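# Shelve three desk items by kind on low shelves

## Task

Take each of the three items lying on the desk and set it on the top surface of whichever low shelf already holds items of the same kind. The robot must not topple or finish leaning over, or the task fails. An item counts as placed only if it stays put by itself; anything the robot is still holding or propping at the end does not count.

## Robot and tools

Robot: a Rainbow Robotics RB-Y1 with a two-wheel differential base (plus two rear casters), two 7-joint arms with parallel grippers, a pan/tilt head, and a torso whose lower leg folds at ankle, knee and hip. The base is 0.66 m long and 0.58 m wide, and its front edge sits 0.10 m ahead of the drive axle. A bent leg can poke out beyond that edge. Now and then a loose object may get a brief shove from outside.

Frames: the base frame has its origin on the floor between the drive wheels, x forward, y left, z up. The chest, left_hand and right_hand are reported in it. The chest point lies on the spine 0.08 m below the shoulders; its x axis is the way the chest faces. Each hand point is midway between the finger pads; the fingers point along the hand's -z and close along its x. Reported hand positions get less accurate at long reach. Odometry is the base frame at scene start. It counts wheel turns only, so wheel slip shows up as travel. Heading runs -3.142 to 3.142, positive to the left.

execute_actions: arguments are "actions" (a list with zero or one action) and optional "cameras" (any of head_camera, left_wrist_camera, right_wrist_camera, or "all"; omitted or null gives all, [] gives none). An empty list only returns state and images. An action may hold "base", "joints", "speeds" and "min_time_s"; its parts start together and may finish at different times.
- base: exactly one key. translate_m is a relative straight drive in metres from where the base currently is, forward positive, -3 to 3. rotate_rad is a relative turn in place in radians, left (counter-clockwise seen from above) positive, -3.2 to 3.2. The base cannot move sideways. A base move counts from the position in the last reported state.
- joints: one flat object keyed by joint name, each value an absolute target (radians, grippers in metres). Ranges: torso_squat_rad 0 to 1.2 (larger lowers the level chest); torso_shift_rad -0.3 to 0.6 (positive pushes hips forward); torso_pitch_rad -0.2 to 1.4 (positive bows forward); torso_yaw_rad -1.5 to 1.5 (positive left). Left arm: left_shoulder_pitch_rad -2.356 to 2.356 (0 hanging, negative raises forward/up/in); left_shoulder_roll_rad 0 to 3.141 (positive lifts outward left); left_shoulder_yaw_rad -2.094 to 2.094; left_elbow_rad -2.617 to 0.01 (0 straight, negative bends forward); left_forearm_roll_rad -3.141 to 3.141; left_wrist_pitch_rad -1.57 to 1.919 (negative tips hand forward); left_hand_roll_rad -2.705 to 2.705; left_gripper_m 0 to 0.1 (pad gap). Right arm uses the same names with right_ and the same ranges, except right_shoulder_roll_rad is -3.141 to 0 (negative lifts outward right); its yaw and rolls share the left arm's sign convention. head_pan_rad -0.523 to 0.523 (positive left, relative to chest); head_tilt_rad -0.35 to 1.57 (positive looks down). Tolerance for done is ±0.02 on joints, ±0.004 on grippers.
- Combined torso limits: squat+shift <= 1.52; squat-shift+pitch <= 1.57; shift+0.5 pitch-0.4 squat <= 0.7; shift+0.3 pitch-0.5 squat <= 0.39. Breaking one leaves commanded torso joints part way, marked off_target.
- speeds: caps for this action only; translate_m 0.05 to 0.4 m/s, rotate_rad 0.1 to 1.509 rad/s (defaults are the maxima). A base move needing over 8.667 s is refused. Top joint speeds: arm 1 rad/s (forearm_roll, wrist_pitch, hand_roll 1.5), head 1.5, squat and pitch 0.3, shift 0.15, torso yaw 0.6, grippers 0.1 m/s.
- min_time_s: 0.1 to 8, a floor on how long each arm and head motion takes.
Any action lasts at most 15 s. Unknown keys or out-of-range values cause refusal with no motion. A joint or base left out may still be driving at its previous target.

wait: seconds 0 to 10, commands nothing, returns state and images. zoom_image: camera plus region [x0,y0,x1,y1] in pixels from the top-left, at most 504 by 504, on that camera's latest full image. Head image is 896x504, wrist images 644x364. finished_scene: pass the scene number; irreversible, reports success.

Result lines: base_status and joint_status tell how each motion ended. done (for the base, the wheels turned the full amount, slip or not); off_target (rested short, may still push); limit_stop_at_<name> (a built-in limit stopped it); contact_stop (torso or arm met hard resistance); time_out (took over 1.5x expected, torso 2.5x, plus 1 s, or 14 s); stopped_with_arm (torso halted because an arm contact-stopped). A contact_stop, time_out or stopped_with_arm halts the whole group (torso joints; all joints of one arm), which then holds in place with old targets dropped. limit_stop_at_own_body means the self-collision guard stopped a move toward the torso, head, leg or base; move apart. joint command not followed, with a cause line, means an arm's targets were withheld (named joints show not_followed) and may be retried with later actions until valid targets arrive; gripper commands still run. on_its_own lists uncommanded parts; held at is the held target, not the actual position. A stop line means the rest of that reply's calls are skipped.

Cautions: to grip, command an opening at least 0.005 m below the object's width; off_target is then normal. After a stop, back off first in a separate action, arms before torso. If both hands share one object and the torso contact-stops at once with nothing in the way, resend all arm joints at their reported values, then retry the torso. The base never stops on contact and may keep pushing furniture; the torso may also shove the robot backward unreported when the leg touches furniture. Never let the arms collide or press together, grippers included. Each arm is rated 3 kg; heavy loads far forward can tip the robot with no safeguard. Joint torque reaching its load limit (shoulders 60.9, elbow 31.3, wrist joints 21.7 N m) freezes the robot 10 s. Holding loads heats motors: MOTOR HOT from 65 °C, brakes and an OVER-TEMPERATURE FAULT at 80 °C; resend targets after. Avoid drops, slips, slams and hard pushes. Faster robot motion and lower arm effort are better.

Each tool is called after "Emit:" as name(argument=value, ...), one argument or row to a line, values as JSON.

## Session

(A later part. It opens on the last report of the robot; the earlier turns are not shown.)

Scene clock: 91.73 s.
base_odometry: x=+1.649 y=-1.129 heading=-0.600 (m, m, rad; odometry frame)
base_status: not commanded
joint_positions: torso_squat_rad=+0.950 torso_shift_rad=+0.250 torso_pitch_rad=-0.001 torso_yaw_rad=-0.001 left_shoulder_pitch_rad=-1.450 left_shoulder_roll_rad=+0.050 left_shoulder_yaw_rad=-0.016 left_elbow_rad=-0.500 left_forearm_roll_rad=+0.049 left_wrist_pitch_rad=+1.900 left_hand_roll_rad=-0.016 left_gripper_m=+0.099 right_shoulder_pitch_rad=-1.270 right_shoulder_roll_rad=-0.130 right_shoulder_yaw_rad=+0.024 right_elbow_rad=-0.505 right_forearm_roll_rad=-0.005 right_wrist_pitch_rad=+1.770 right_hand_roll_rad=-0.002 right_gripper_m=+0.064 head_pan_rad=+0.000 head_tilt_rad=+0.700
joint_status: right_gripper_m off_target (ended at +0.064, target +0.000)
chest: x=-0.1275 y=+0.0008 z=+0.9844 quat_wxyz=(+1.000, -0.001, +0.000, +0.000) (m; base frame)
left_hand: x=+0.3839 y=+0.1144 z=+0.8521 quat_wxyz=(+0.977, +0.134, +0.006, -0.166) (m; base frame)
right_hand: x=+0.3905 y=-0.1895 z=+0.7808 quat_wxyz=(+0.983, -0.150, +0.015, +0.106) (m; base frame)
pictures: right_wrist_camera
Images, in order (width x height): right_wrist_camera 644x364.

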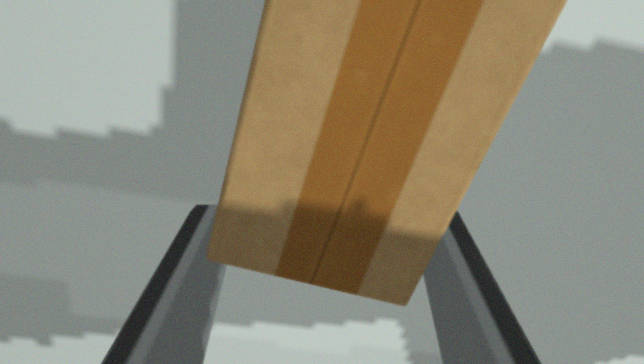

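Held. Lift it, and move left arm out to find the ring.

Emit:
execute_actions(
  actions=[
    {"joints":{"right_shoulder_pitch_rad":-1.6,"right_gripper_m":0.04,"left_shoulder_roll_rad":0.2,"head_pan_rad":0.3}},
  ],
  cameras=["head_camera","left_wrist_camera"],
)

Scene clock: 94.37 s.
base_odometry: x=+1.649 y=-1.129 heading=-0.600 (m, m, rad; odometry frame)
base_status: not commanded
joint_positions: torso_squat_rad=+0.950 torso_shift_rad=+0.250 torso_pitch_rad=-0.001 torso_yaw_rad=-0.001 left_shoulder_pitch_rad=-1.450 left_shoulder_roll_rad=+0.200 left_shoulder_yaw_rad=-0.016 left_elbow_rad=-0.500 left_forearm_roll_rad=+0.049 left_wrist_pitch_rad=+1.900 left_hand_roll_rad=-0.016 left_gripper_m=+0.099 right_shoulder_pitch_rad=-1.600 right_shoulder_roll_rad=-0.130 right_shoulder_yaw_rad=+0.024 right_elbow_rad=-0.506 right_forearm_roll_rad=-0.005 right_wrist_pitch_rad=+1.770 right_hand_roll_rad=-0.002 right_gripper_m=+0.064 head_pan_rad=+0.300 head_tilt_rad=+0.700
joint_status: right_gripper_m off_target (ended at +0.064, target +0.040); the others done
chest: x=-0.1275 y=+0.0008 z=+0.9844 quat_wxyz=(+1.000, -0.001, +0.000, +0.000) (m; base frame)
left_hand: x=+0.4036 y=+0.1912 z=+0.8774 quat_wxyz=(+0.985, +0.147, -0.008, -0.094) (m; base frame)
right_hand: x=+0.4457 y=-0.1269 z=+0.9516 quat_wxyz=(+0.966, -0.165, -0.146, +0.137) (m; base frame)
pictures: head_camera, left_wrist_camera
Images, in order (width x height): head_camera 896x504, left_wrist_camera 644x364.

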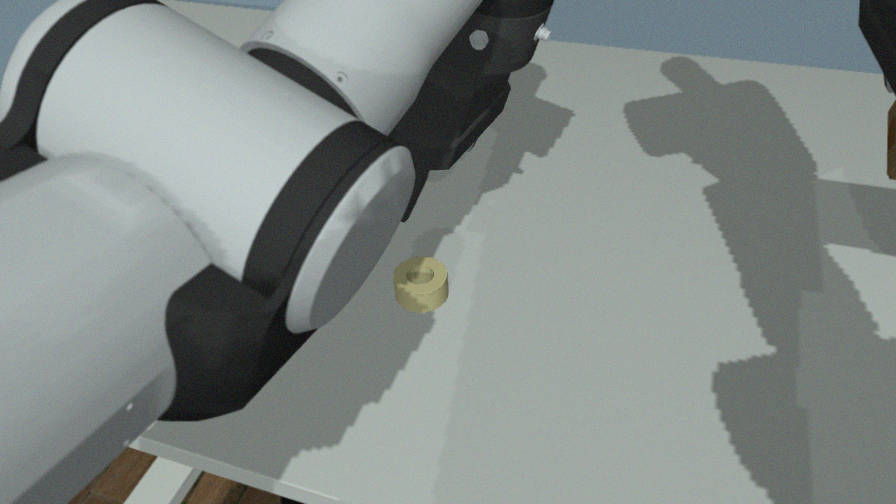

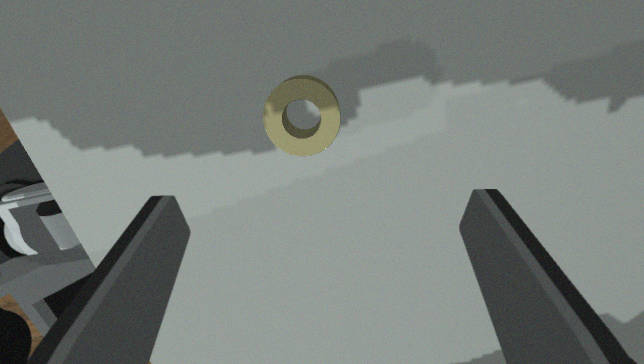

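Emit:
execute_actions(
  actions=[
    {"joints":{"left_shoulder_roll_rad":0.27,"left_shoulder_pitch_rad":-1.3,"left_wrist_pitch_rad":1.8}},
  ],
  cameras=["left_wrist_camera"],
)

Scene clock: 97.10 s.
base_odometry: x=+1.649 y=-1.129 heading=-0.600 (m, m, rad; odometry frame)
base_status: not commanded
joint_positions: torso_squat_rad=+0.950 torso_shift_rad=+0.250 torso_pitch_rad=-0.001 torso_yaw_rad=-0.001 left_shoulder_pitch_rad=-1.300 left_shoulder_roll_rad=+0.270 left_shoulder_yaw_rad=-0.016 left_elbow_rad=-0.500 left_forearm_roll_rad=+0.049 left_wrist_pitch_rad=+1.800 left_hand_roll_rad=-0.016 left_gripper_m=+0.099 right_shoulder_pitch_rad=-1.600 right_shoulder_roll_rad=-0.130 right_shoulder_yaw_rad=+0.024 right_elbow_rad=-0.505 right_forearm_roll_rad=-0.005 right_wrist_pitch_rad=+1.770 right_hand_roll_rad=-0.002 right_gripper_m=+0.064 head_pan_rad=+0.300 head_tilt_rad=+0.700
joint_status: all done
chest: x=-0.1275 y=+0.0008 z=+0.9844 quat_wxyz=(+1.000, -0.001, +0.000, +0.000) (m; base frame)
left_hand: x=+0.4007 y=+0.2525 z=+0.8145 quat_wxyz=(+0.988, +0.146, +0.010, -0.053) (m; base frame)
right_hand: x=+0.4457 y=-0.1269 z=+0.9515 quat_wxyz=(+0.966, -0.165, -0.146, +0.137) (m; base frame)
pictures: left_wrist_camera
Images, in order (width x height): left_wrist_camera 644x364.

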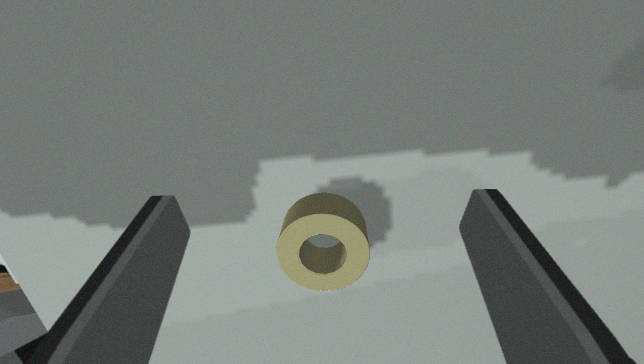

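Emit:
execute_actions(
  actions=[
    {"joints":{"left_shoulder_roll_rad":0.28,"left_shoulder_pitch_rad":-1.2,"left_wrist_pitch_rad":1.7}},
  ],
  cameras=[],
)

Emit:
execute_actions(
  actions=[
    {"joints":{"left_gripper_m":0.0}},
  ],
  cameras=["left_wrist_camera"],
)

Scene clock: 99.70 s.
base_odometry: x=+1.649 y=-1.129 heading=-0.600 (m, m, rad; odometry frame)
base_status: not commanded
joint_positions: torso_squat_rad=+0.950 torso_shift_rad=+0.250 torso_pitch_rad=-0.001 torso_yaw_rad=-0.001 left_shoulder_pitch_rad=-1.200 left_shoulder_roll_rad=+0.280 left_shoulder_yaw_rad=-0.016 left_elbow_rad=-0.500 left_forearm_roll_rad=+0.049 left_wrist_pitch_rad=+1.700 left_hand_roll_rad=-0.016 left_gripper_m=+0.099 right_shoulder_pitch_rad=-1.600 right_shoulder_roll_rad=-0.130 right_shoulder_yaw_rad=+0.024 right_elbow_rad=-0.505 right_forearm_roll_rad=-0.005 right_wrist_pitch_rad=+1.770 right_hand_roll_rad=-0.002 right_gripper_m=+0.064 head_pan_rad=+0.300 head_tilt_rad=+0.700
joint_status: all done
chest: x=-0.1275 y=+0.0008 z=+0.9844 quat_wxyz=(+1.000, -0.001, +0.000, +0.000) (m; base frame)
left_hand: x=+0.3970 y=+0.2741 z=+0.7661 quat_wxyz=(+0.989, +0.143, +0.008, -0.046) (m; base frame)
right_hand: x=+0.4457 y=-0.1269 z=+0.9515 quat_wxyz=(+0.966, -0.165, -0.146, +0.137) (m; base frame)
pictures: none
No camera images: the call's "cameras" was empty. Leave "cameras" out to get every camera's image.

Scene clock: 101.17 s.
base_odometry: x=+1.649 y=-1.129 heading=-0.600 (m, m, rad; odometry frame)
base_status: not commanded
joint_positions: torso_squat_rad=+0.950 torso_shift_rad=+0.250 torso_pitch_rad=-0.001 torso_yaw_rad=-0.001 left_shoulder_pitch_rad=-1.200 left_shoulder_roll_rad=+0.280 left_shoulder_yaw_rad=-0.016 left_elbow_rad=-0.500 left_forearm_roll_rad=+0.049 left_wrist_pitch_rad=+1.700 left_hand_roll_rad=-0.016 left_gripper_m=+0.000 right_shoulder_pitch_rad=-1.600 right_shoulder_roll_rad=-0.130 right_shoulder_yaw_rad=+0.024 right_elbow_rad=-0.505 right_forearm_roll_rad=-0.005 right_wrist_pitch_rad=+1.770 right_hand_roll_rad=-0.002 right_gripper_m=+0.064 head_pan_rad=+0.300 head_tilt_rad=+0.700
joint_status: all done
chest: x=-0.1275 y=+0.0008 z=+0.9844 quat_wxyz=(+1.000, -0.001, +0.000, +0.000) (m; base frame)
left_hand: x=+0.3970 y=+0.2741 z=+0.7661 quat_wxyz=(+0.989, +0.143, +0.008, -0.046) (m; base frame)
right_hand: x=+0.4457 y=-0.1269 z=+0.9515 quat_wxyz=(+0.966, -0.165, -0.146, +0.137) (m; base frame)
pictures: left_wrist_camera
Images, in order (width x height): left_wrist_camera 644x364.

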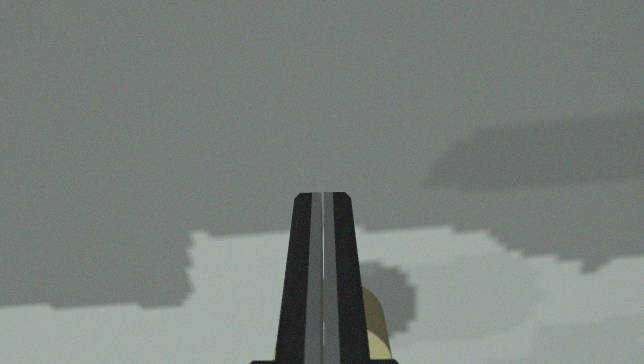

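Emit:
execute_actions(
  actions=[
    {"joints":{"left_gripper_m":0.1,"left_shoulder_roll_rad":0.2}},
  ],
  cameras=["left_wrist_camera"],
)

Scene clock: 104.17 s.
base_odometry: x=+1.649 y=-1.129 heading=-0.600 (m, m, rad; odometry frame)
base_status: not commanded
joint_positions: torso_squat_rad=+0.950 torso_shift_rad=+0.250 torso_pitch_rad=-0.001 torso_yaw_rad=-0.001 left_shoulder_pitch_rad=-1.201 left_shoulder_roll_rad=+0.200 left_shoulder_yaw_rad=-0.016 left_elbow_rad=-0.500 left_forearm_roll_rad=+0.049 left_wrist_pitch_rad=+1.700 left_hand_roll_rad=-0.016 left_gripper_m=+0.099 right_shoulder_pitch_rad=-1.600 right_shoulder_roll_rad=-0.130 right_shoulder_yaw_rad=+0.024 right_elbow_rad=-0.505 right_forearm_roll_rad=-0.005 right_wrist_pitch_rad=+1.770 right_hand_roll_rad=-0.002 right_gripper_m=+0.064 head_pan_rad=+0.300 head_tilt_rad=+0.700
joint_status: all done
chest: x=-0.1276 y=+0.0008 z=+0.9845 quat_wxyz=(+1.000, -0.001, -0.001, +0.000) (m; base frame)
left_hand: x=+0.3917 y=+0.2286 z=+0.7528 quat_wxyz=(+0.988, +0.129, +0.014, -0.082) (m; base frame)
right_hand: x=+0.4456 y=-0.1270 z=+0.9516 quat_wxyz=(+0.966, -0.165, -0.146, +0.137) (m; base frame)
pictures: left_wrist_camera
Images, in order (width x height): left_wrist_camera 644x364.

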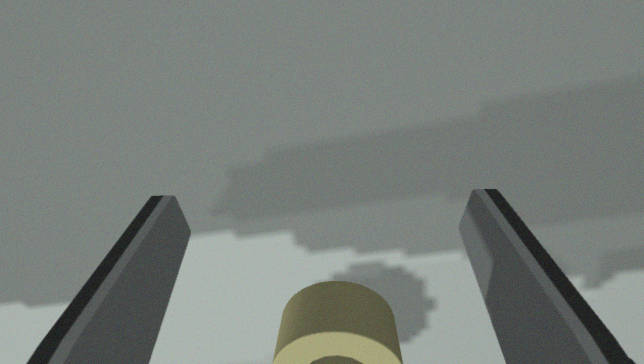

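Emit:
execute_actions(
  actions=[
    {"joints":{"left_gripper_m":0.0}},
  ],
  cameras=["left_wrist_camera"],
)

Scene clock: 107.17 s.
base_odometry: x=+1.649 y=-1.129 heading=-0.600 (m, m, rad; odometry frame)
base_status: not commanded
joint_positions: torso_squat_rad=+0.950 torso_shift_rad=+0.250 torso_pitch_rad=-0.001 torso_yaw_rad=-0.001 left_shoulder_pitch_rad=-1.200 left_shoulder_roll_rad=+0.200 left_shoulder_yaw_rad=-0.016 left_elbow_rad=-0.500 left_forearm_roll_rad=+0.049 left_wrist_pitch_rad=+1.700 left_hand_roll_rad=-0.016 left_gripper_m=+0.000 right_shoulder_pitch_rad=-1.600 right_shoulder_roll_rad=-0.130 right_shoulder_yaw_rad=+0.024 right_elbow_rad=-0.505 right_forearm_roll_rad=-0.005 right_wrist_pitch_rad=+1.770 right_hand_roll_rad=-0.002 right_gripper_m=+0.064 head_pan_rad=+0.300 head_tilt_rad=+0.700
joint_status: all done
chest: x=-0.1276 y=+0.0008 z=+0.9844 quat_wxyz=(+1.000, -0.001, +0.000, +0.000) (m; base frame)
left_hand: x=+0.3916 y=+0.2287 z=+0.7525 quat_wxyz=(+0.988, +0.129, +0.014, -0.082) (m; base frame)
right_hand: x=+0.4456 y=-0.1270 z=+0.9516 quat_wxyz=(+0.966, -0.165, -0.146, +0.137) (m; base frame)
pictures: left_wrist_camera
Images, in order (width x height): left_wrist_camera 644x364.

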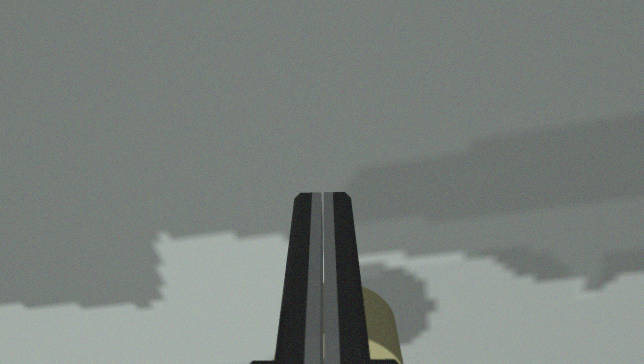

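Still off; more inward.

Emit:
execute_actions(
  actions=[
    {"joints":{"left_gripper_m":0.1,"left_shoulder_roll_rad":0.1,"left_shoulder_pitch_rad":-1.23}},
  ],
  cameras=["left_wrist_camera"],
)

Emit:
execute_actions(
  actions=[
    {"joints":{"left_gripper_m":0.0}},
  ],
  cameras=["left_wrist_camera"],
)

Scene clock: 110.93 s.
base_odometry: x=+1.649 y=-1.129 heading=-0.600 (m, m, rad; odometry frame)
base_status: not commanded
joint_positions: torso_squat_rad=+0.950 torso_shift_rad=+0.250 torso_pitch_rad=-0.001 torso_yaw_rad=-0.001 left_shoulder_pitch_rad=-1.231 left_shoulder_roll_rad=+0.100 left_shoulder_yaw_rad=-0.016 left_elbow_rad=-0.501 left_forearm_roll_rad=+0.049 left_wrist_pitch_rad=+1.700 left_hand_roll_rad=-0.016 left_gripper_m=+0.099 right_shoulder_pitch_rad=-1.600 right_shoulder_roll_rad=-0.130 right_shoulder_yaw_rad=+0.024 right_elbow_rad=-0.505 right_forearm_roll_rad=-0.005 right_wrist_pitch_rad=+1.770 right_hand_roll_rad=-0.002 right_gripper_m=+0.064 head_pan_rad=+0.300 head_tilt_rad=+0.700
joint_status: all done
chest: x=-0.1278 y=+0.0007 z=+0.9844 quat_wxyz=(+1.000, -0.001, -0.001, +0.000) (m; base frame)
left_hand: x=+0.3886 y=+0.1668 z=+0.7524 quat_wxyz=(+0.985, +0.112, +0.007, -0.131) (m; base frame)
right_hand: x=+0.4454 y=-0.1270 z=+0.9518 quat_wxyz=(+0.966, -0.165, -0.146, +0.137) (m; base frame)
pictures: left_wrist_camera
Images, in order (width x height): left_wrist_camera 644x364.

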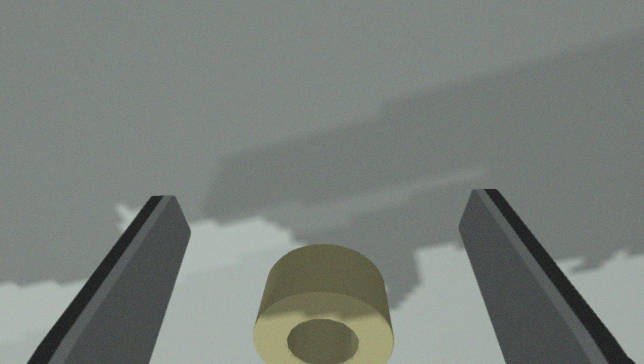

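Scene clock: 112.40 s.
base_odometry: x=+1.649 y=-1.129 heading=-0.600 (m, m, rad; odometry frame)
base_status: not commanded
joint_positions: torso_squat_rad=+0.950 torso_shift_rad=+0.250 torso_pitch_rad=-0.001 torso_yaw_rad=-0.001 left_shoulder_pitch_rad=-1.230 left_shoulder_roll_rad=+0.100 left_shoulder_yaw_rad=-0.016 left_elbow_rad=-0.500 left_forearm_roll_rad=+0.049 left_wrist_pitch_rad=+1.700 left_hand_roll_rad=-0.016 left_gripper_m=+0.000 right_shoulder_pitch_rad=-1.600 right_shoulder_roll_rad=-0.130 right_shoulder_yaw_rad=+0.024 right_elbow_rad=-0.505 right_forearm_roll_rad=-0.005 right_wrist_pitch_rad=+1.770 right_hand_roll_rad=-0.002 right_gripper_m=+0.064 head_pan_rad=+0.300 head_tilt_rad=+0.700
joint_status: all done
chest: x=-0.1276 y=+0.0007 z=+0.9844 quat_wxyz=(+1.000, -0.001, -0.001, +0.000) (m; base frame)
left_hand: x=+0.3881 y=+0.1670 z=+0.7514 quat_wxyz=(+0.985, +0.112, +0.008, -0.131) (m; base frame)
right_hand: x=+0.4456 y=-0.1270 z=+0.9516 quat_wxyz=(+0.966, -0.165, -0.146, +0.137) (m; base frame)
pictures: left_wrist_camera
Images, in order (width x height): left_wrist_camera 644x364.

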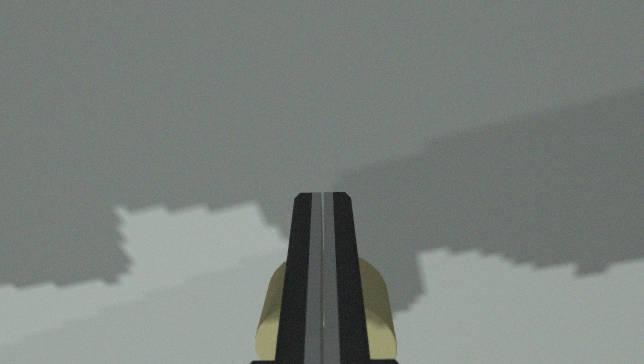

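Emit:
execute_actions(
  actions=[
    {"joints":{"left_gripper_m":0.1,"left_shoulder_roll_rad":0.07}},
  ],
  cameras=[],
)

Emit:
execute_actions(
  actions=[
    {"joints":{"left_shoulder_pitch_rad":-1.19}},
  ],
  cameras=["left_wrist_camera"],
)

Emit:
execute_actions(
  actions=[
    {"joints":{"left_gripper_m":0.0}},
  ],
  cameras=["left_wrist_camera"],
)

Scene clock: 117.80 s.
base_odometry: x=+1.649 y=-1.129 heading=-0.600 (m, m, rad; odometry frame)
base_status: not commanded
joint_positions: torso_squat_rad=+0.950 torso_shift_rad=+0.249 torso_pitch_rad=-0.003 torso_yaw_rad=-0.001 left_shoulder_pitch_rad=-1.235 left_shoulder_roll_rad=+0.072 left_shoulder_yaw_rad=-0.016 left_elbow_rad=-0.503 left_forearm_roll_rad=+0.049 left_wrist_pitch_rad=+1.700 left_hand_roll_rad=-0.016 left_gripper_m=+0.098 right_shoulder_pitch_rad=-1.600 right_shoulder_roll_rad=-0.130 right_shoulder_yaw_rad=+0.024 right_elbow_rad=-0.505 right_forearm_roll_rad=-0.005 right_wrist_pitch_rad=+1.770 right_hand_roll_rad=-0.002 right_gripper_m=+0.064 head_pan_rad=+0.300 head_tilt_rad=+0.700
joint_status: all done
chest: x=-0.1284 y=+0.0006 z=+0.9844 quat_wxyz=(+1.000, -0.001, -0.001, +0.000) (m; base frame)
left_hand: x=+0.3852 y=+0.1500 z=+0.7513 quat_wxyz=(+0.984, +0.108, +0.006, -0.144) (m; base frame)
right_hand: x=+0.4449 y=-0.1271 z=+0.9525 quat_wxyz=(+0.966, -0.165, -0.147, +0.137) (m; base frame)
pictures: none
No camera images: the call's "cameras" was empty. Leave "cameras" out to get every camera's image.

Scene clock: 127.93 s.
TORQUE FAULT: left_elbow_rad reached its load limit. The robot stopped for 10 seconds, dropped its targets and accepts commands again. The stop added 9.3 s to the call and to motion_time.
base_odometry: x=+1.649 y=-1.129 heading=-0.600 (m, m, rad; odometry frame)
base_status: not commanded
joint_positions: torso_squat_rad=+0.950 torso_shift_rad=+0.249 torso_pitch_rad=-0.002 torso_yaw_rad=-0.001 left_shoulder_pitch_rad=-1.229 left_shoulder_roll_rad=+0.073 left_shoulder_yaw_rad=-0.016 left_elbow_rad=-0.514 left_forearm_roll_rad=+0.048 left_wrist_pitch_rad=+1.699 left_hand_roll_rad=-0.015 left_gripper_m=+0.099 right_shoulder_pitch_rad=-1.600 right_shoulder_roll_rad=-0.130 right_shoulder_yaw_rad=+0.024 right_elbow_rad=-0.505 right_forearm_roll_rad=-0.005 right_wrist_pitch_rad=+1.770 right_hand_roll_rad=-0.002 right_gripper_m=+0.064 head_pan_rad=+0.300 head_tilt_rad=+0.700
joint_status: left_shoulder_pitch_rad contact_stop (moved +0.006 of +0.045)
on_its_own: left_shoulder_pitch_rad is held at -1.223, not at your -1.190, since a contact_stop
chest: x=-0.1283 y=+0.0006 z=+0.9844 quat_wxyz=(+1.000, -0.001, -0.001, +0.000) (m; base frame)
left_hand: x=+0.3865 y=+0.1505 z=+0.7511 quat_wxyz=(+0.984, +0.107, +0.003, -0.144) (m; base frame)
right_hand: x=+0.4449 y=-0.1272 z=+0.9523 quat_wxyz=(+0.966, -0.165, -0.146, +0.137) (m; base frame)
pictures: left_wrist_camera
Images, in order (width x height): left_wrist_camera 644x364.

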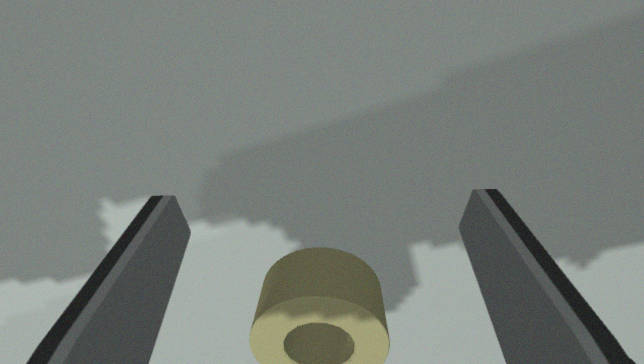

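not run: a stop came earlier in this reply.

Emit:
execute_actions(
  actions=[
    {"joints":{"left_shoulder_pitch_rad":-1.26,"left_shoulder_roll_rad":0.0}},
  ],
  cameras=["left_wrist_camera"],
)

Scene clock: 131.10 s.
base_odometry: x=+1.649 y=-1.129 heading=-0.600 (m, m, rad; odometry frame)
base_status: not commanded
joint_positions: torso_squat_rad=+0.950 torso_shift_rad=+0.250 torso_pitch_rad=-0.001 torso_yaw_rad=-0.001 left_shoulder_pitch_rad=-1.260 left_shoulder_roll_rad=+0.000 left_shoulder_yaw_rad=-0.016 left_elbow_rad=-0.510 left_forearm_roll_rad=+0.048 left_wrist_pitch_rad=+1.699 left_hand_roll_rad=-0.015 left_gripper_m=+0.099 right_shoulder_pitch_rad=-1.600 right_shoulder_roll_rad=-0.130 right_shoulder_yaw_rad=+0.024 right_elbow_rad=-0.505 right_forearm_roll_rad=-0.005 right_wrist_pitch_rad=+1.770 right_hand_roll_rad=-0.002 right_gripper_m=+0.064 head_pan_rad=+0.300 head_tilt_rad=+0.700
joint_status: all done
chest: x=-0.1276 y=+0.0007 z=+0.9844 quat_wxyz=(+1.000, -0.001, +0.000, +0.000) (m; base frame)
left_hand: x=+0.3807 y=+0.1048 z=+0.7545 quat_wxyz=(+0.979, +0.096, -0.003, -0.181) (m; base frame)
right_hand: x=+0.4456 y=-0.1271 z=+0.9515 quat_wxyz=(+0.966, -0.165, -0.146, +0.137) (m; base frame)
pictures: left_wrist_camera
Images, in order (width x height): left_wrist_camera 644x364.

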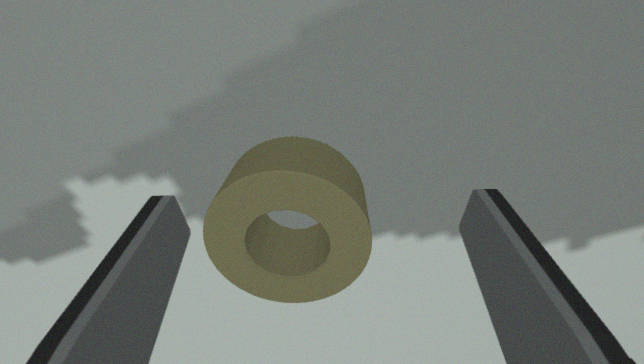

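Emit:
execute_actions(
  actions=[
    {"joints":{"left_gripper_m":0.0}},
  ],
  cameras=["left_wrist_camera"],
)

Scene clock: 133.53 s.
base_odometry: x=+1.649 y=-1.129 heading=-0.600 (m, m, rad; odometry frame)
base_status: not commanded
joint_positions: torso_squat_rad=+0.950 torso_shift_rad=+0.250 torso_pitch_rad=-0.001 torso_yaw_rad=-0.001 left_shoulder_pitch_rad=-1.260 left_shoulder_roll_rad=+0.000 left_shoulder_yaw_rad=-0.016 left_elbow_rad=-0.510 left_forearm_roll_rad=+0.048 left_wrist_pitch_rad=+1.699 left_hand_roll_rad=-0.015 left_gripper_m=+0.048 right_shoulder_pitch_rad=-1.600 right_shoulder_roll_rad=-0.130 right_shoulder_yaw_rad=+0.024 right_elbow_rad=-0.505 right_forearm_roll_rad=-0.005 right_wrist_pitch_rad=+1.770 right_hand_roll_rad=-0.002 right_gripper_m=+0.064 head_pan_rad=+0.300 head_tilt_rad=+0.700
joint_status: left_gripper_m off_target (ended at +0.048, target +0.000)
chest: x=-0.1276 y=+0.0007 z=+0.9844 quat_wxyz=(+1.000, -0.001, +0.000, +0.000) (m; base frame)
left_hand: x=+0.3807 y=+0.1048 z=+0.7545 quat_wxyz=(+0.979, +0.096, -0.003, -0.181) (m; base frame)
right_hand: x=+0.4456 y=-0.1271 z=+0.9515 quat_wxyz=(+0.966, -0.165, -0.146, +0.137) (m; base frame)
pictures: left_wrist_camera
Images, in order (width x height): left_wrist_camera 644x364.

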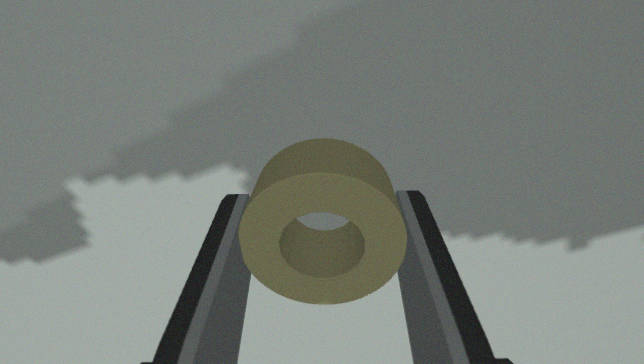

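Emit:
execute_actions(
  actions=[
    {"joints":{"left_shoulder_pitch_rad":-1.5,"left_gripper_m":0.03,"torso_squat_rad":0.5,"torso_shift_rad":0.0,"head_pan_rad":0,"head_tilt_rad":0.5}},
  ],
  cameras=[],
)

Emit:
execute_actions(
  actions=[
    {"base":{"translate_m":-1.99}},
  ],
  cameras=[],
)

Emit:
execute_actions(
  actions=[
    {"base":{"rotate_rad":1.75}},
  ],
  cameras=["head_camera"],
)

Scene clock: 140.27 s.
base_odometry: x=+1.649 y=-1.129 heading=-0.600 (m, m, rad; odometry frame)
base_status: not commanded
joint_positions: torso_squat_rad=+0.500 torso_shift_rad=+0.000 torso_pitch_rad=-0.001 torso_yaw_rad=-0.001 left_shoulder_pitch_rad=-1.462 left_shoulder_roll_rad=+0.000 left_shoulder_yaw_rad=-0.016 left_elbow_rad=-0.510 left_forearm_roll_rad=+0.048 left_wrist_pitch_rad=+1.699 left_hand_roll_rad=-0.015 left_gripper_m=+0.048 right_shoulder_pitch_rad=-1.600 right_shoulder_roll_rad=-0.130 right_shoulder_yaw_rad=+0.024 right_elbow_rad=-0.505 right_forearm_roll_rad=-0.005 right_wrist_pitch_rad=+1.770 right_hand_roll_rad=-0.002 right_gripper_m=+0.064 head_pan_rad=+0.000 head_tilt_rad=+0.500
joint_status: left_shoulder_pitch_rad time_out (moved -0.202 of -0.240); left_gripper_m off_target (ended at +0.048, target +0.030); the others done
on_its_own: left_shoulder_pitch_rad is held at -1.462, not at your -1.500, since a time_out
chest: x=-0.2283 y=+0.0009 z=+1.2042 quat_wxyz=(+1.000, -0.001, +0.000, +0.000) (m; base frame)
left_hand: x=+0.3201 y=+0.0686 z=+1.0747 quat_wxyz=(+0.967, +0.112, -0.098, -0.204) (m; base frame)
right_hand: x=+0.3449 y=-0.1269 z=+1.1711 quat_wxyz=(+0.966, -0.165, -0.146, +0.137) (m; base frame)
pictures: none
joint command not followed: on one or more control steps a check withheld the commanded joint targets of the left arm, and it was not sent them on those steps.
cause: the commanded joint targets would bring a part of the robot too close to another arm (this arm's wrist and the other arm's wrist); next, command targets that bring no part of the robot closer to that arm.
No camera images: the call's "cameras" was empty. Leave "cameras" out to get every camera's image.

not run: a stop came earlier in this reply.

not run: a stop came earlier in this reply.

Emit:
execute_actions(
  actions=[
    {"base":{"translate_m":-1.99},"joints":{"right_shoulder_roll_rad":-0.3}},
  ],
  cameras=[],
)

Emit:
execute_actions(
  actions=[
    {"base":{"rotate_rad":1.75}},
  ],
  cameras=["head_camera"],
)

Scene clock: 148.63 s.
base_odometry: x=+0.006 y=-0.006 heading=-0.599 (m, m, rad; odometry frame)
base_status: done
joint_positions: torso_squat_rad=+0.500 torso_shift_rad=+0.000 torso_pitch_rad=-0.001 torso_yaw_rad=-0.001 left_shoulder_pitch_rad=-1.462 left_shoulder_roll_rad=+0.000 left_shoulder_yaw_rad=-0.016 left_elbow_rad=-0.510 left_forearm_roll_rad=+0.048 left_wrist_pitch_rad=+1.699 left_hand_roll_rad=-0.015 left_gripper_m=+0.048 right_shoulder_pitch_rad=-1.600 right_shoulder_roll_rad=-0.300 right_shoulder_yaw_rad=+0.024 right_elbow_rad=-0.505 right_forearm_roll_rad=-0.005 right_wrist_pitch_rad=+1.770 right_hand_roll_rad=-0.002 right_gripper_m=+0.064 head_pan_rad=+0.000 head_tilt_rad=+0.500
joint_status: all done
on_its_own: left_shoulder_pitch_rad is held at -1.462, not at your -1.500, since a time_out
chest: x=-0.2283 y=+0.0009 z=+1.2042 quat_wxyz=(+1.000, -0.001, +0.000, +0.000) (m; base frame)
left_hand: x=+0.3201 y=+0.0686 z=+1.0746 quat_wxyz=(+0.967, +0.112, -0.098, -0.204) (m; base frame)
right_hand: x=+0.3579 y=-0.2193 z=+1.2054 quat_wxyz=(+0.969, -0.178, -0.160, +0.054) (m; base frame)
pictures: none
No camera images: the call's "cameras" was empty. Leave "cameras" out to get every camera's image.

Scene clock: 152.73 s.
base_odometry: x=+0.005 y=-0.006 heading=+1.151 (m, m, rad; odometry frame)
base_status: done
joint_positions: torso_squat_rad=+0.500 torso_shift_rad=+0.000 torso_pitch_rad=-0.001 torso_yaw_rad=-0.001 left_shoulder_pitch_rad=-1.462 left_shoulder_roll_rad=+0.000 left_shoulder_yaw_rad=-0.016 left_elbow_rad=-0.510 left_forearm_roll_rad=+0.048 left_wrist_pitch_rad=+1.699 left_hand_roll_rad=-0.015 left_gripper_m=+0.048 right_shoulder_pitch_rad=-1.600 right_shoulder_roll_rad=-0.300 right_shoulder_yaw_rad=+0.024 right_elbow_rad=-0.505 right_forearm_roll_rad=-0.005 right_wrist_pitch_rad=+1.770 right_hand_roll_rad=-0.002 right_gripper_m=+0.064 head_pan_rad=+0.000 head_tilt_rad=+0.500
joint_status: not commanded
on_its_own: left_shoulder_pitch_rad is held at -1.462, not at your -1.500, since a time_out
chest: x=-0.2283 y=+0.0009 z=+1.2042 quat_wxyz=(+1.000, -0.001, +0.000, +0.000) (m; base frame)
left_hand: x=+0.3201 y=+0.0686 z=+1.0746 quat_wxyz=(+0.967, +0.112, -0.098, -0.204) (m; base frame)
right_hand: x=+0.3579 y=-0.2193 z=+1.2054 quat_wxyz=(+0.969, -0.178, -0.160, +0.054) (m; base frame)
pictures: head_camera
Images, in order (width x height): head_camera 896x504.

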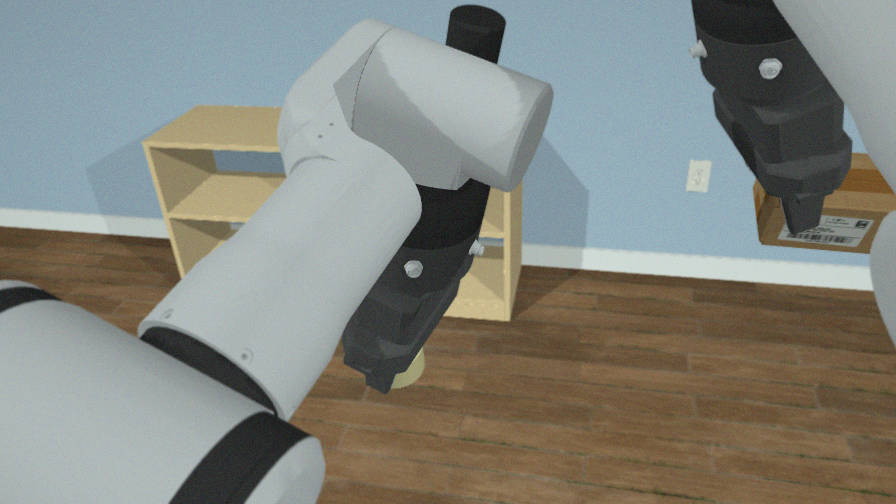

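Emit:
execute_actions(
  actions=[
    {"base":{"translate_m":1.4},"joints":{"left_shoulder_roll_rad":0.15,"head_tilt_rad":0.9}},
  ],
  cameras=["head_camera","left_wrist_camera"],
)

Scene clock: 160.93 s.
base_odometry: x=+0.576 y=+1.272 heading=+1.151 (m, m, rad; odometry frame)
base_status: done
joint_positions: torso_squat_rad=+0.500 torso_shift_rad=+0.000 torso_pitch_rad=-0.001 torso_yaw_rad=-0.001 left_shoulder_pitch_rad=-1.462 left_shoulder_roll_rad=+0.150 left_shoulder_yaw_rad=-0.016 left_elbow_rad=-0.510 left_forearm_roll_rad=+0.048 left_wrist_pitch_rad=+1.699 left_hand_roll_rad=-0.015 left_gripper_m=+0.048 right_shoulder_pitch_rad=-1.600 right_shoulder_roll_rad=-0.300 right_shoulder_yaw_rad=+0.024 right_elbow_rad=-0.505 right_forearm_roll_rad=-0.005 right_wrist_pitch_rad=+1.770 right_hand_roll_rad=-0.002 right_gripper_m=+0.064 head_pan_rad=+0.000 head_tilt_rad=+0.900
joint_status: all done
on_its_own: left_shoulder_pitch_rad is held at -1.462, not at your -1.500, since a time_out
chest: x=-0.2282 y=+0.0010 z=+1.2042 quat_wxyz=(+1.000, -0.001, +0.000, +0.000) (m; base frame)
left_hand: x=+0.3457 y=+0.1507 z=+1.1012 quat_wxyz=(+0.976, +0.132, -0.113, -0.134) (m; base frame)
right_hand: x=+0.3580 y=-0.2190 z=+1.2053 quat_wxyz=(+0.969, -0.178, -0.160, +0.054) (m; base frame)
pictures: head_camera, left_wrist_camera
Images, in order (width x height): head_camera 896x504, left_wrist_camera 644x364.

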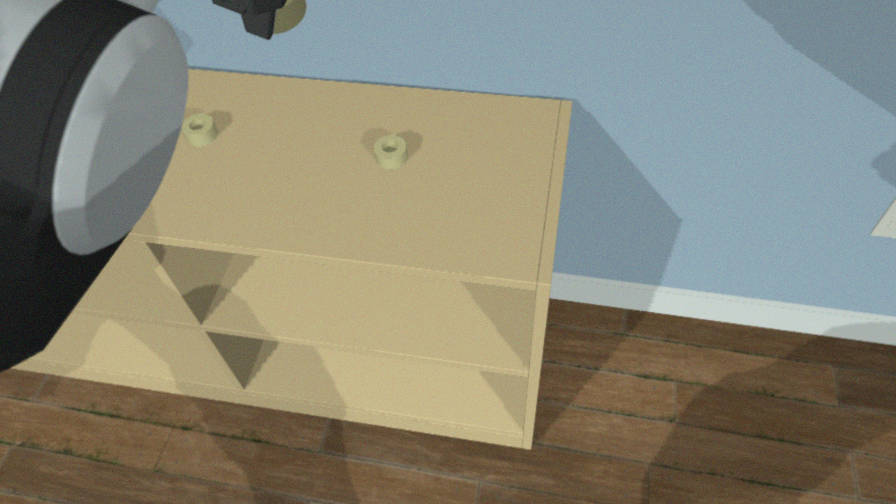

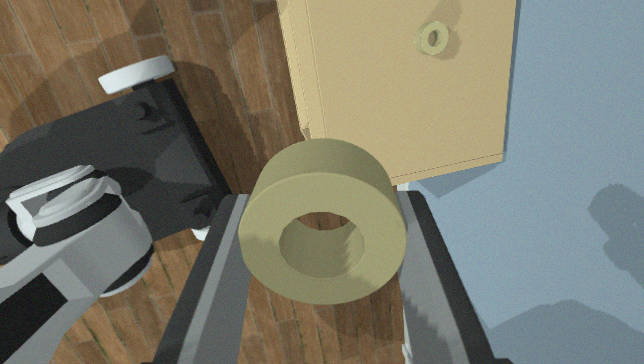

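Emit:
execute_actions(
  actions=[
    {"base":{"translate_m":0.22},"joints":{"left_shoulder_pitch_rad":-1.2,"left_wrist_pitch_rad":1.7,"torso_squat_rad":0.9,"torso_shift_rad":0.2}},
  ],
  cameras=["head_camera","left_wrist_camera"],
)

Scene clock: 166.67 s.
base_odometry: x=+0.665 y=+1.473 heading=+1.151 (m, m, rad; odometry frame)
base_status: done
joint_positions: torso_squat_rad=+0.900 torso_shift_rad=+0.200 torso_pitch_rad=-0.001 torso_yaw_rad=-0.001 left_shoulder_pitch_rad=-1.200 left_shoulder_roll_rad=+0.150 left_shoulder_yaw_rad=-0.016 left_elbow_rad=-0.510 left_forearm_roll_rad=+0.048 left_wrist_pitch_rad=+1.700 left_hand_roll_rad=-0.015 left_gripper_m=+0.048 right_shoulder_pitch_rad=-1.600 right_shoulder_roll_rad=-0.300 right_shoulder_yaw_rad=+0.024 right_elbow_rad=-0.505 right_forearm_roll_rad=-0.005 right_wrist_pitch_rad=+1.770 right_hand_roll_rad=-0.002 right_gripper_m=+0.064 head_pan_rad=+0.000 head_tilt_rad=+0.900
joint_status: all done
chest: x=-0.1418 y=+0.0008 z=+1.0164 quat_wxyz=(+1.000, -0.001, +0.000, +0.000) (m; base frame)
left_hand: x=+0.3741 y=+0.1995 z=+0.7784 quat_wxyz=(+0.987, +0.119, +0.014, -0.106) (m; base frame)
right_hand: x=+0.4444 y=-0.2192 z=+1.0175 quat_wxyz=(+0.969, -0.178, -0.160, +0.054) (m; base frame)
pictures: head_camera, left_wrist_camera
Images, in order (width x height): head_camera 896x504, left_wrist_camera 644x364.

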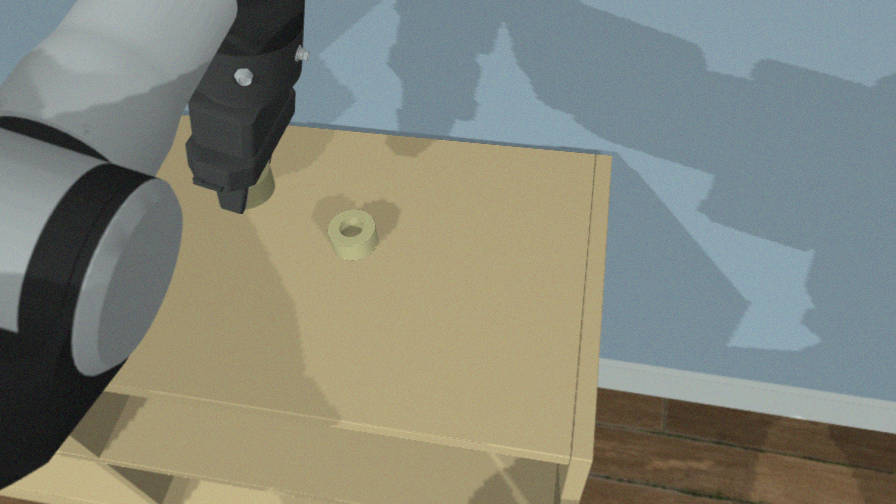

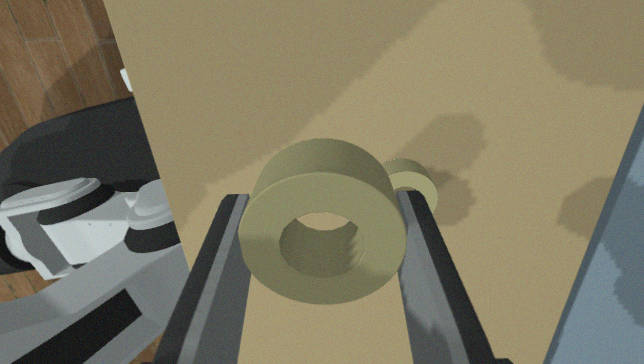

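Emit:
execute_actions(
  actions=[
    {"joints":{"left_shoulder_roll_rad":0.03,"left_shoulder_pitch_rad":-1.05,"left_wrist_pitch_rad":1.55}},
  ],
  cameras=["left_wrist_camera"],
)

Scene clock: 170.57 s.
base_odometry: x=+0.665 y=+1.473 heading=+1.151 (m, m, rad; odometry frame)
base_status: not commanded
joint_positions: torso_squat_rad=+0.900 torso_shift_rad=+0.200 torso_pitch_rad=-0.001 torso_yaw_rad=-0.001 left_shoulder_pitch_rad=-1.050 left_shoulder_roll_rad=+0.030 left_shoulder_yaw_rad=-0.016 left_elbow_rad=-0.510 left_forearm_roll_rad=+0.048 left_wrist_pitch_rad=+1.550 left_hand_roll_rad=-0.015 left_gripper_m=+0.048 right_shoulder_pitch_rad=-1.600 right_shoulder_roll_rad=-0.300 right_shoulder_yaw_rad=+0.024 right_elbow_rad=-0.505 right_forearm_roll_rad=-0.005 right_wrist_pitch_rad=+1.770 right_hand_roll_rad=-0.002 right_gripper_m=+0.064 head_pan_rad=+0.000 head_tilt_rad=+0.900
joint_status: all done
chest: x=-0.1418 y=+0.0008 z=+1.0164 quat_wxyz=(+1.000, -0.001, +0.000, +0.000) (m; base frame)
left_hand: x=+0.3408 y=+0.1470 z=+0.6898 quat_wxyz=(+0.986, +0.075, +0.022, -0.147) (m; base frame)
right_hand: x=+0.4444 y=-0.2192 z=+1.0175 quat_wxyz=(+0.969, -0.178, -0.160, +0.054) (m; base frame)
pictures: left_wrist_camera
Images, in order (width x height): left_wrist_camera 644x364.

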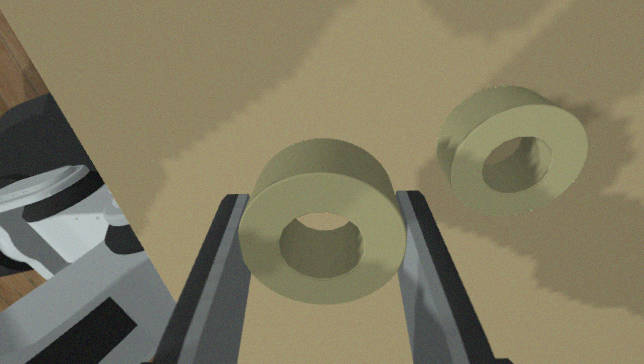

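Emit:
execute_actions(
  actions=[
    {"joints":{"left_gripper_m":0.065}},
  ],
  cameras=[],
)

Emit:
execute_actions(
  actions=[
    {"base":{"translate_m":-0.5},"joints":{"left_shoulder_pitch_rad":-1.4,"torso_squat_rad":0.5,"torso_shift_rad":0.0,"head_tilt_rad":0.5}},
  ],
  cameras=["head_camera"],
)

Emit:
execute_actions(
  actions=[
    {"base":{"rotate_rad":2.55}},
  ],
  cameras=[],
)

Emit:
execute_actions(
  actions=[
    {"base":{"translate_m":2.6}},
  ],
  cameras=["head_camera"],
)

Scene clock: 179.90 s.
base_odometry: x=+0.665 y=+1.473 heading=+1.151 (m, m, rad; odometry frame)
base_status: not commanded
joint_positions: torso_squat_rad=+0.900 torso_shift_rad=+0.200 torso_pitch_rad=-0.001 torso_yaw_rad=-0.001 left_shoulder_pitch_rad=-1.050 left_shoulder_roll_rad=+0.030 left_shoulder_yaw_rad=-0.016 left_elbow_rad=-0.510 left_forearm_roll_rad=+0.048 left_wrist_pitch_rad=+1.550 left_hand_roll_rad=-0.015 left_gripper_m=+0.065 right_shoulder_pitch_rad=-1.600 right_shoulder_roll_rad=-0.300 right_shoulder_yaw_rad=+0.024 right_elbow_rad=-0.505 right_forearm_roll_rad=-0.005 right_wrist_pitch_rad=+1.770 right_hand_roll_rad=-0.002 right_gripper_m=+0.064 head_pan_rad=+0.000 head_tilt_rad=+0.900
joint_status: all done
chest: x=-0.1418 y=+0.0008 z=+1.0164 quat_wxyz=(+1.000, -0.001, +0.000, +0.000) (m; base frame)
left_hand: x=+0.3408 y=+0.1470 z=+0.6898 quat_wxyz=(+0.986, +0.075, +0.022, -0.147) (m; base frame)
right_hand: x=+0.4444 y=-0.2192 z=+1.0175 quat_wxyz=(+0.969, -0.178, -0.160, +0.054) (m; base frame)
pictures: none
No camera images: the call's "cameras" was empty. Leave "cameras" out to get every camera's image.

Scene clock: 182.63 s.
base_odometry: x=+0.462 y=+1.017 heading=+1.151 (m, m, rad; odometry frame)
base_status: done
joint_positions: torso_squat_rad=+0.500 torso_shift_rad=+0.000 torso_pitch_rad=-0.001 torso_yaw_rad=-0.001 left_shoulder_pitch_rad=-1.400 left_shoulder_roll_rad=+0.030 left_shoulder_yaw_rad=-0.016 left_elbow_rad=-0.510 left_forearm_roll_rad=+0.048 left_wrist_pitch_rad=+1.550 left_hand_roll_rad=-0.015 left_gripper_m=+0.065 right_shoulder_pitch_rad=-1.600 right_shoulder_roll_rad=-0.300 right_shoulder_yaw_rad=+0.024 right_elbow_rad=-0.505 right_forearm_roll_rad=-0.005 right_wrist_pitch_rad=+1.770 right_hand_roll_rad=-0.002 right_gripper_m=+0.064 head_pan_rad=+0.000 head_tilt_rad=+0.500
joint_status: all done
chest: x=-0.2283 y=+0.0009 z=+1.2042 quat_wxyz=(+1.000, -0.001, +0.000, +0.000) (m; base frame)
left_hand: x=+0.3475 y=+0.0834 z=+1.0538 quat_wxyz=(+0.966, +0.099, -0.144, -0.191) (m; base frame)
right_hand: x=+0.3579 y=-0.2191 z=+1.2054 quat_wxyz=(+0.969, -0.178, -0.160, +0.054) (m; base frame)
pictures: head_camera
Images, in order (width x height): head_camera 896x504.

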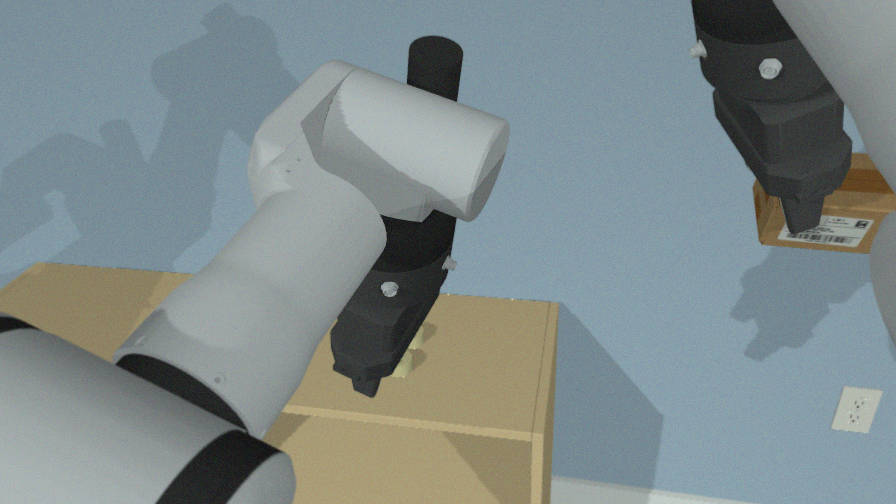

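Scene clock: 187.50 s.
base_odometry: x=+0.462 y=+1.016 heading=-2.583 (m, m, rad; odometry frame)
base_status: done
joint_positions: torso_squat_rad=+0.500 torso_shift_rad=+0.000 torso_pitch_rad=-0.001 torso_yaw_rad=-0.001 left_shoulder_pitch_rad=-1.400 left_shoulder_roll_rad=+0.030 left_shoulder_yaw_rad=-0.016 left_elbow_rad=-0.510 left_forearm_roll_rad=+0.048 left_wrist_pitch_rad=+1.550 left_hand_roll_rad=-0.015 left_gripper_m=+0.065 right_shoulder_pitch_rad=-1.600 right_shoulder_roll_rad=-0.300 right_shoulder_yaw_rad=+0.024 right_elbow_rad=-0.505 right_forearm_roll_rad=-0.005 right_wrist_pitch_rad=+1.770 right_hand_roll_rad=-0.002 right_gripper_m=+0.064 head_pan_rad=+0.000 head_tilt_rad=+0.500
joint_status: not commanded
chest: x=-0.2283 y=+0.0009 z=+1.2042 quat_wxyz=(+1.000, -0.001, +0.000, +0.000) (m; base frame)
left_hand: x=+0.3475 y=+0.0834 z=+1.0538 quat_wxyz=(+0.966, +0.099, -0.144, -0.191) (m; base frame)
right_hand: x=+0.3579 y=-0.2192 z=+1.2054 quat_wxyz=(+0.969, -0.178, -0.160, +0.054) (m; base frame)
pictures: none
No camera images: the call's "cameras" was empty. Leave "cameras" out to get every camera's image.

Scene clock: 195.47 s.
base_odometry: x=-1.742 y=-0.362 heading=-2.582 (m, m, rad; odometry frame)
base_status: done
joint_positions: torso_squat_rad=+0.500 torso_shift_rad=+0.000 torso_pitch_rad=-0.001 torso_yaw_rad=-0.001 left_shoulder_pitch_rad=-1.400 left_shoulder_roll_rad=+0.030 left_shoulder_yaw_rad=-0.016 left_elbow_rad=-0.510 left_forearm_roll_rad=+0.048 left_wrist_pitch_rad=+1.550 left_hand_roll_rad=-0.015 left_gripper_m=+0.065 right_shoulder_pitch_rad=-1.600 right_shoulder_roll_rad=-0.300 right_shoulder_yaw_rad=+0.024 right_elbow_rad=-0.505 right_forearm_roll_rad=-0.005 right_wrist_pitch_rad=+1.770 right_hand_roll_rad=-0.002 right_gripper_m=+0.064 head_pan_rad=+0.000 head_tilt_rad=+0.500
joint_status: not commanded
chest: x=-0.2282 y=+0.0009 z=+1.2042 quat_wxyz=(+1.000, -0.001, +0.000, +0.000) (m; base frame)
left_hand: x=+0.3475 y=+0.0834 z=+1.0537 quat_wxyz=(+0.966, +0.099, -0.144, -0.191) (m; base frame)
right_hand: x=+0.3580 y=-0.2192 z=+1.2053 quat_wxyz=(+0.969, -0.178, -0.160, +0.054) (m; base frame)
pictures: head_camera
Images, in order (width x height): head_camera 896x504.

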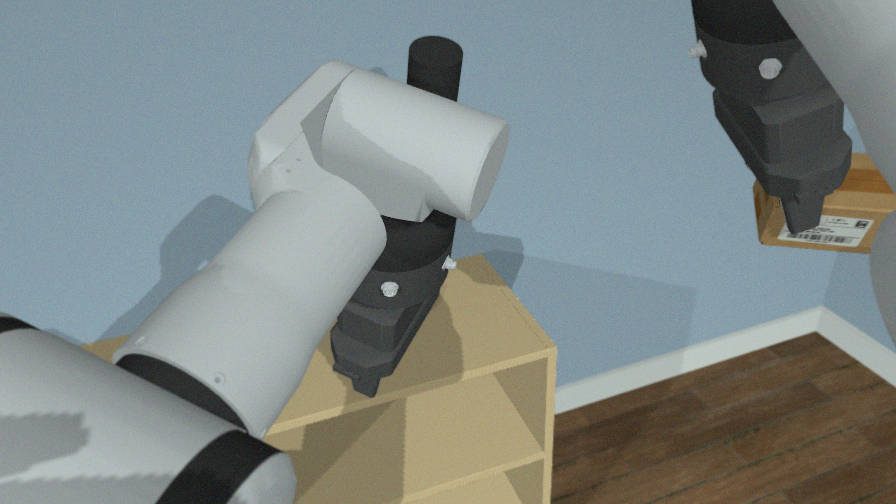

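Overshot a bit; rotate left so the right hand is over the shelf.

Emit:
execute_actions(
  actions=[
    {"base":{"rotate_rad":0.7},"joints":{"head_tilt_rad":0.9,"left_shoulder_roll_rad":0.4}},
  ],
  cameras=["head_camera","right_wrist_camera"],
)

Scene clock: 199.67 s.
base_odometry: x=-1.742 y=-0.362 heading=-1.883 (m, m, rad; odometry frame)
base_status: done
joint_positions: torso_squat_rad=+0.500 torso_shift_rad=+0.000 torso_pitch_rad=-0.001 torso_yaw_rad=-0.001 left_shoulder_pitch_rad=-1.400 left_shoulder_roll_rad=+0.400 left_shoulder_yaw_rad=-0.016 left_elbow_rad=-0.510 left_forearm_roll_rad=+0.048 left_wrist_pitch_rad=+1.550 left_hand_roll_rad=-0.015 left_gripper_m=+0.065 right_shoulder_pitch_rad=-1.600 right_shoulder_roll_rad=-0.300 right_shoulder_yaw_rad=+0.024 right_elbow_rad=-0.505 right_forearm_roll_rad=-0.005 right_wrist_pitch_rad=+1.770 right_hand_roll_rad=-0.002 right_gripper_m=+0.064 head_pan_rad=+0.000 head_tilt_rad=+0.900
joint_status: all done
chest: x=-0.2282 y=+0.0009 z=+1.2042 quat_wxyz=(+1.000, -0.001, +0.000, +0.000) (m; base frame)
left_hand: x=+0.3818 y=+0.3014 z=+1.1264 quat_wxyz=(+0.970, +0.164, -0.179, -0.022) (m; base frame)
right_hand: x=+0.3580 y=-0.2192 z=+1.2053 quat_wxyz=(+0.969, -0.178, -0.160, +0.054) (m; base frame)
pictures: head_camera, right_wrist_camera
Images, in order (width x height): head_camera 896x504, right_wrist_camera 644x364.

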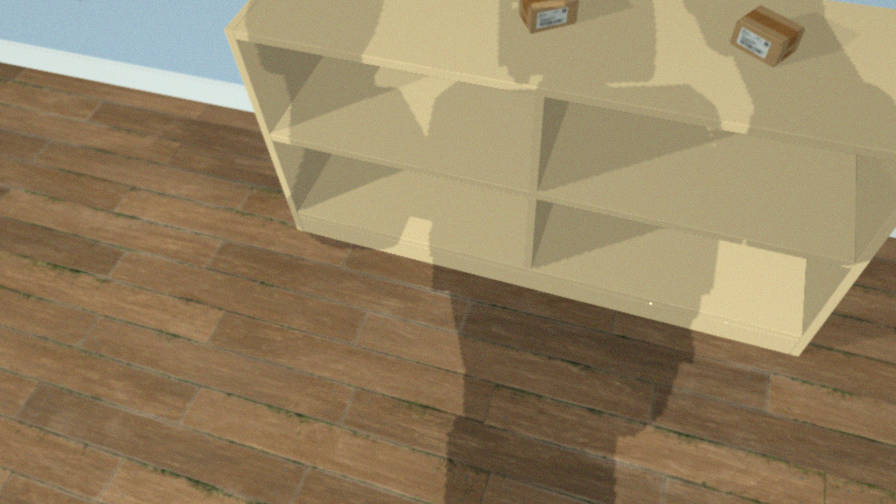

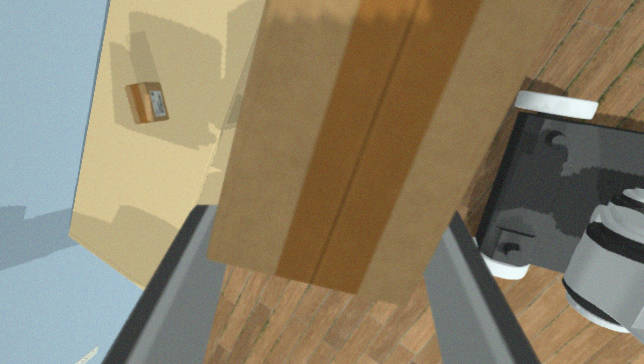

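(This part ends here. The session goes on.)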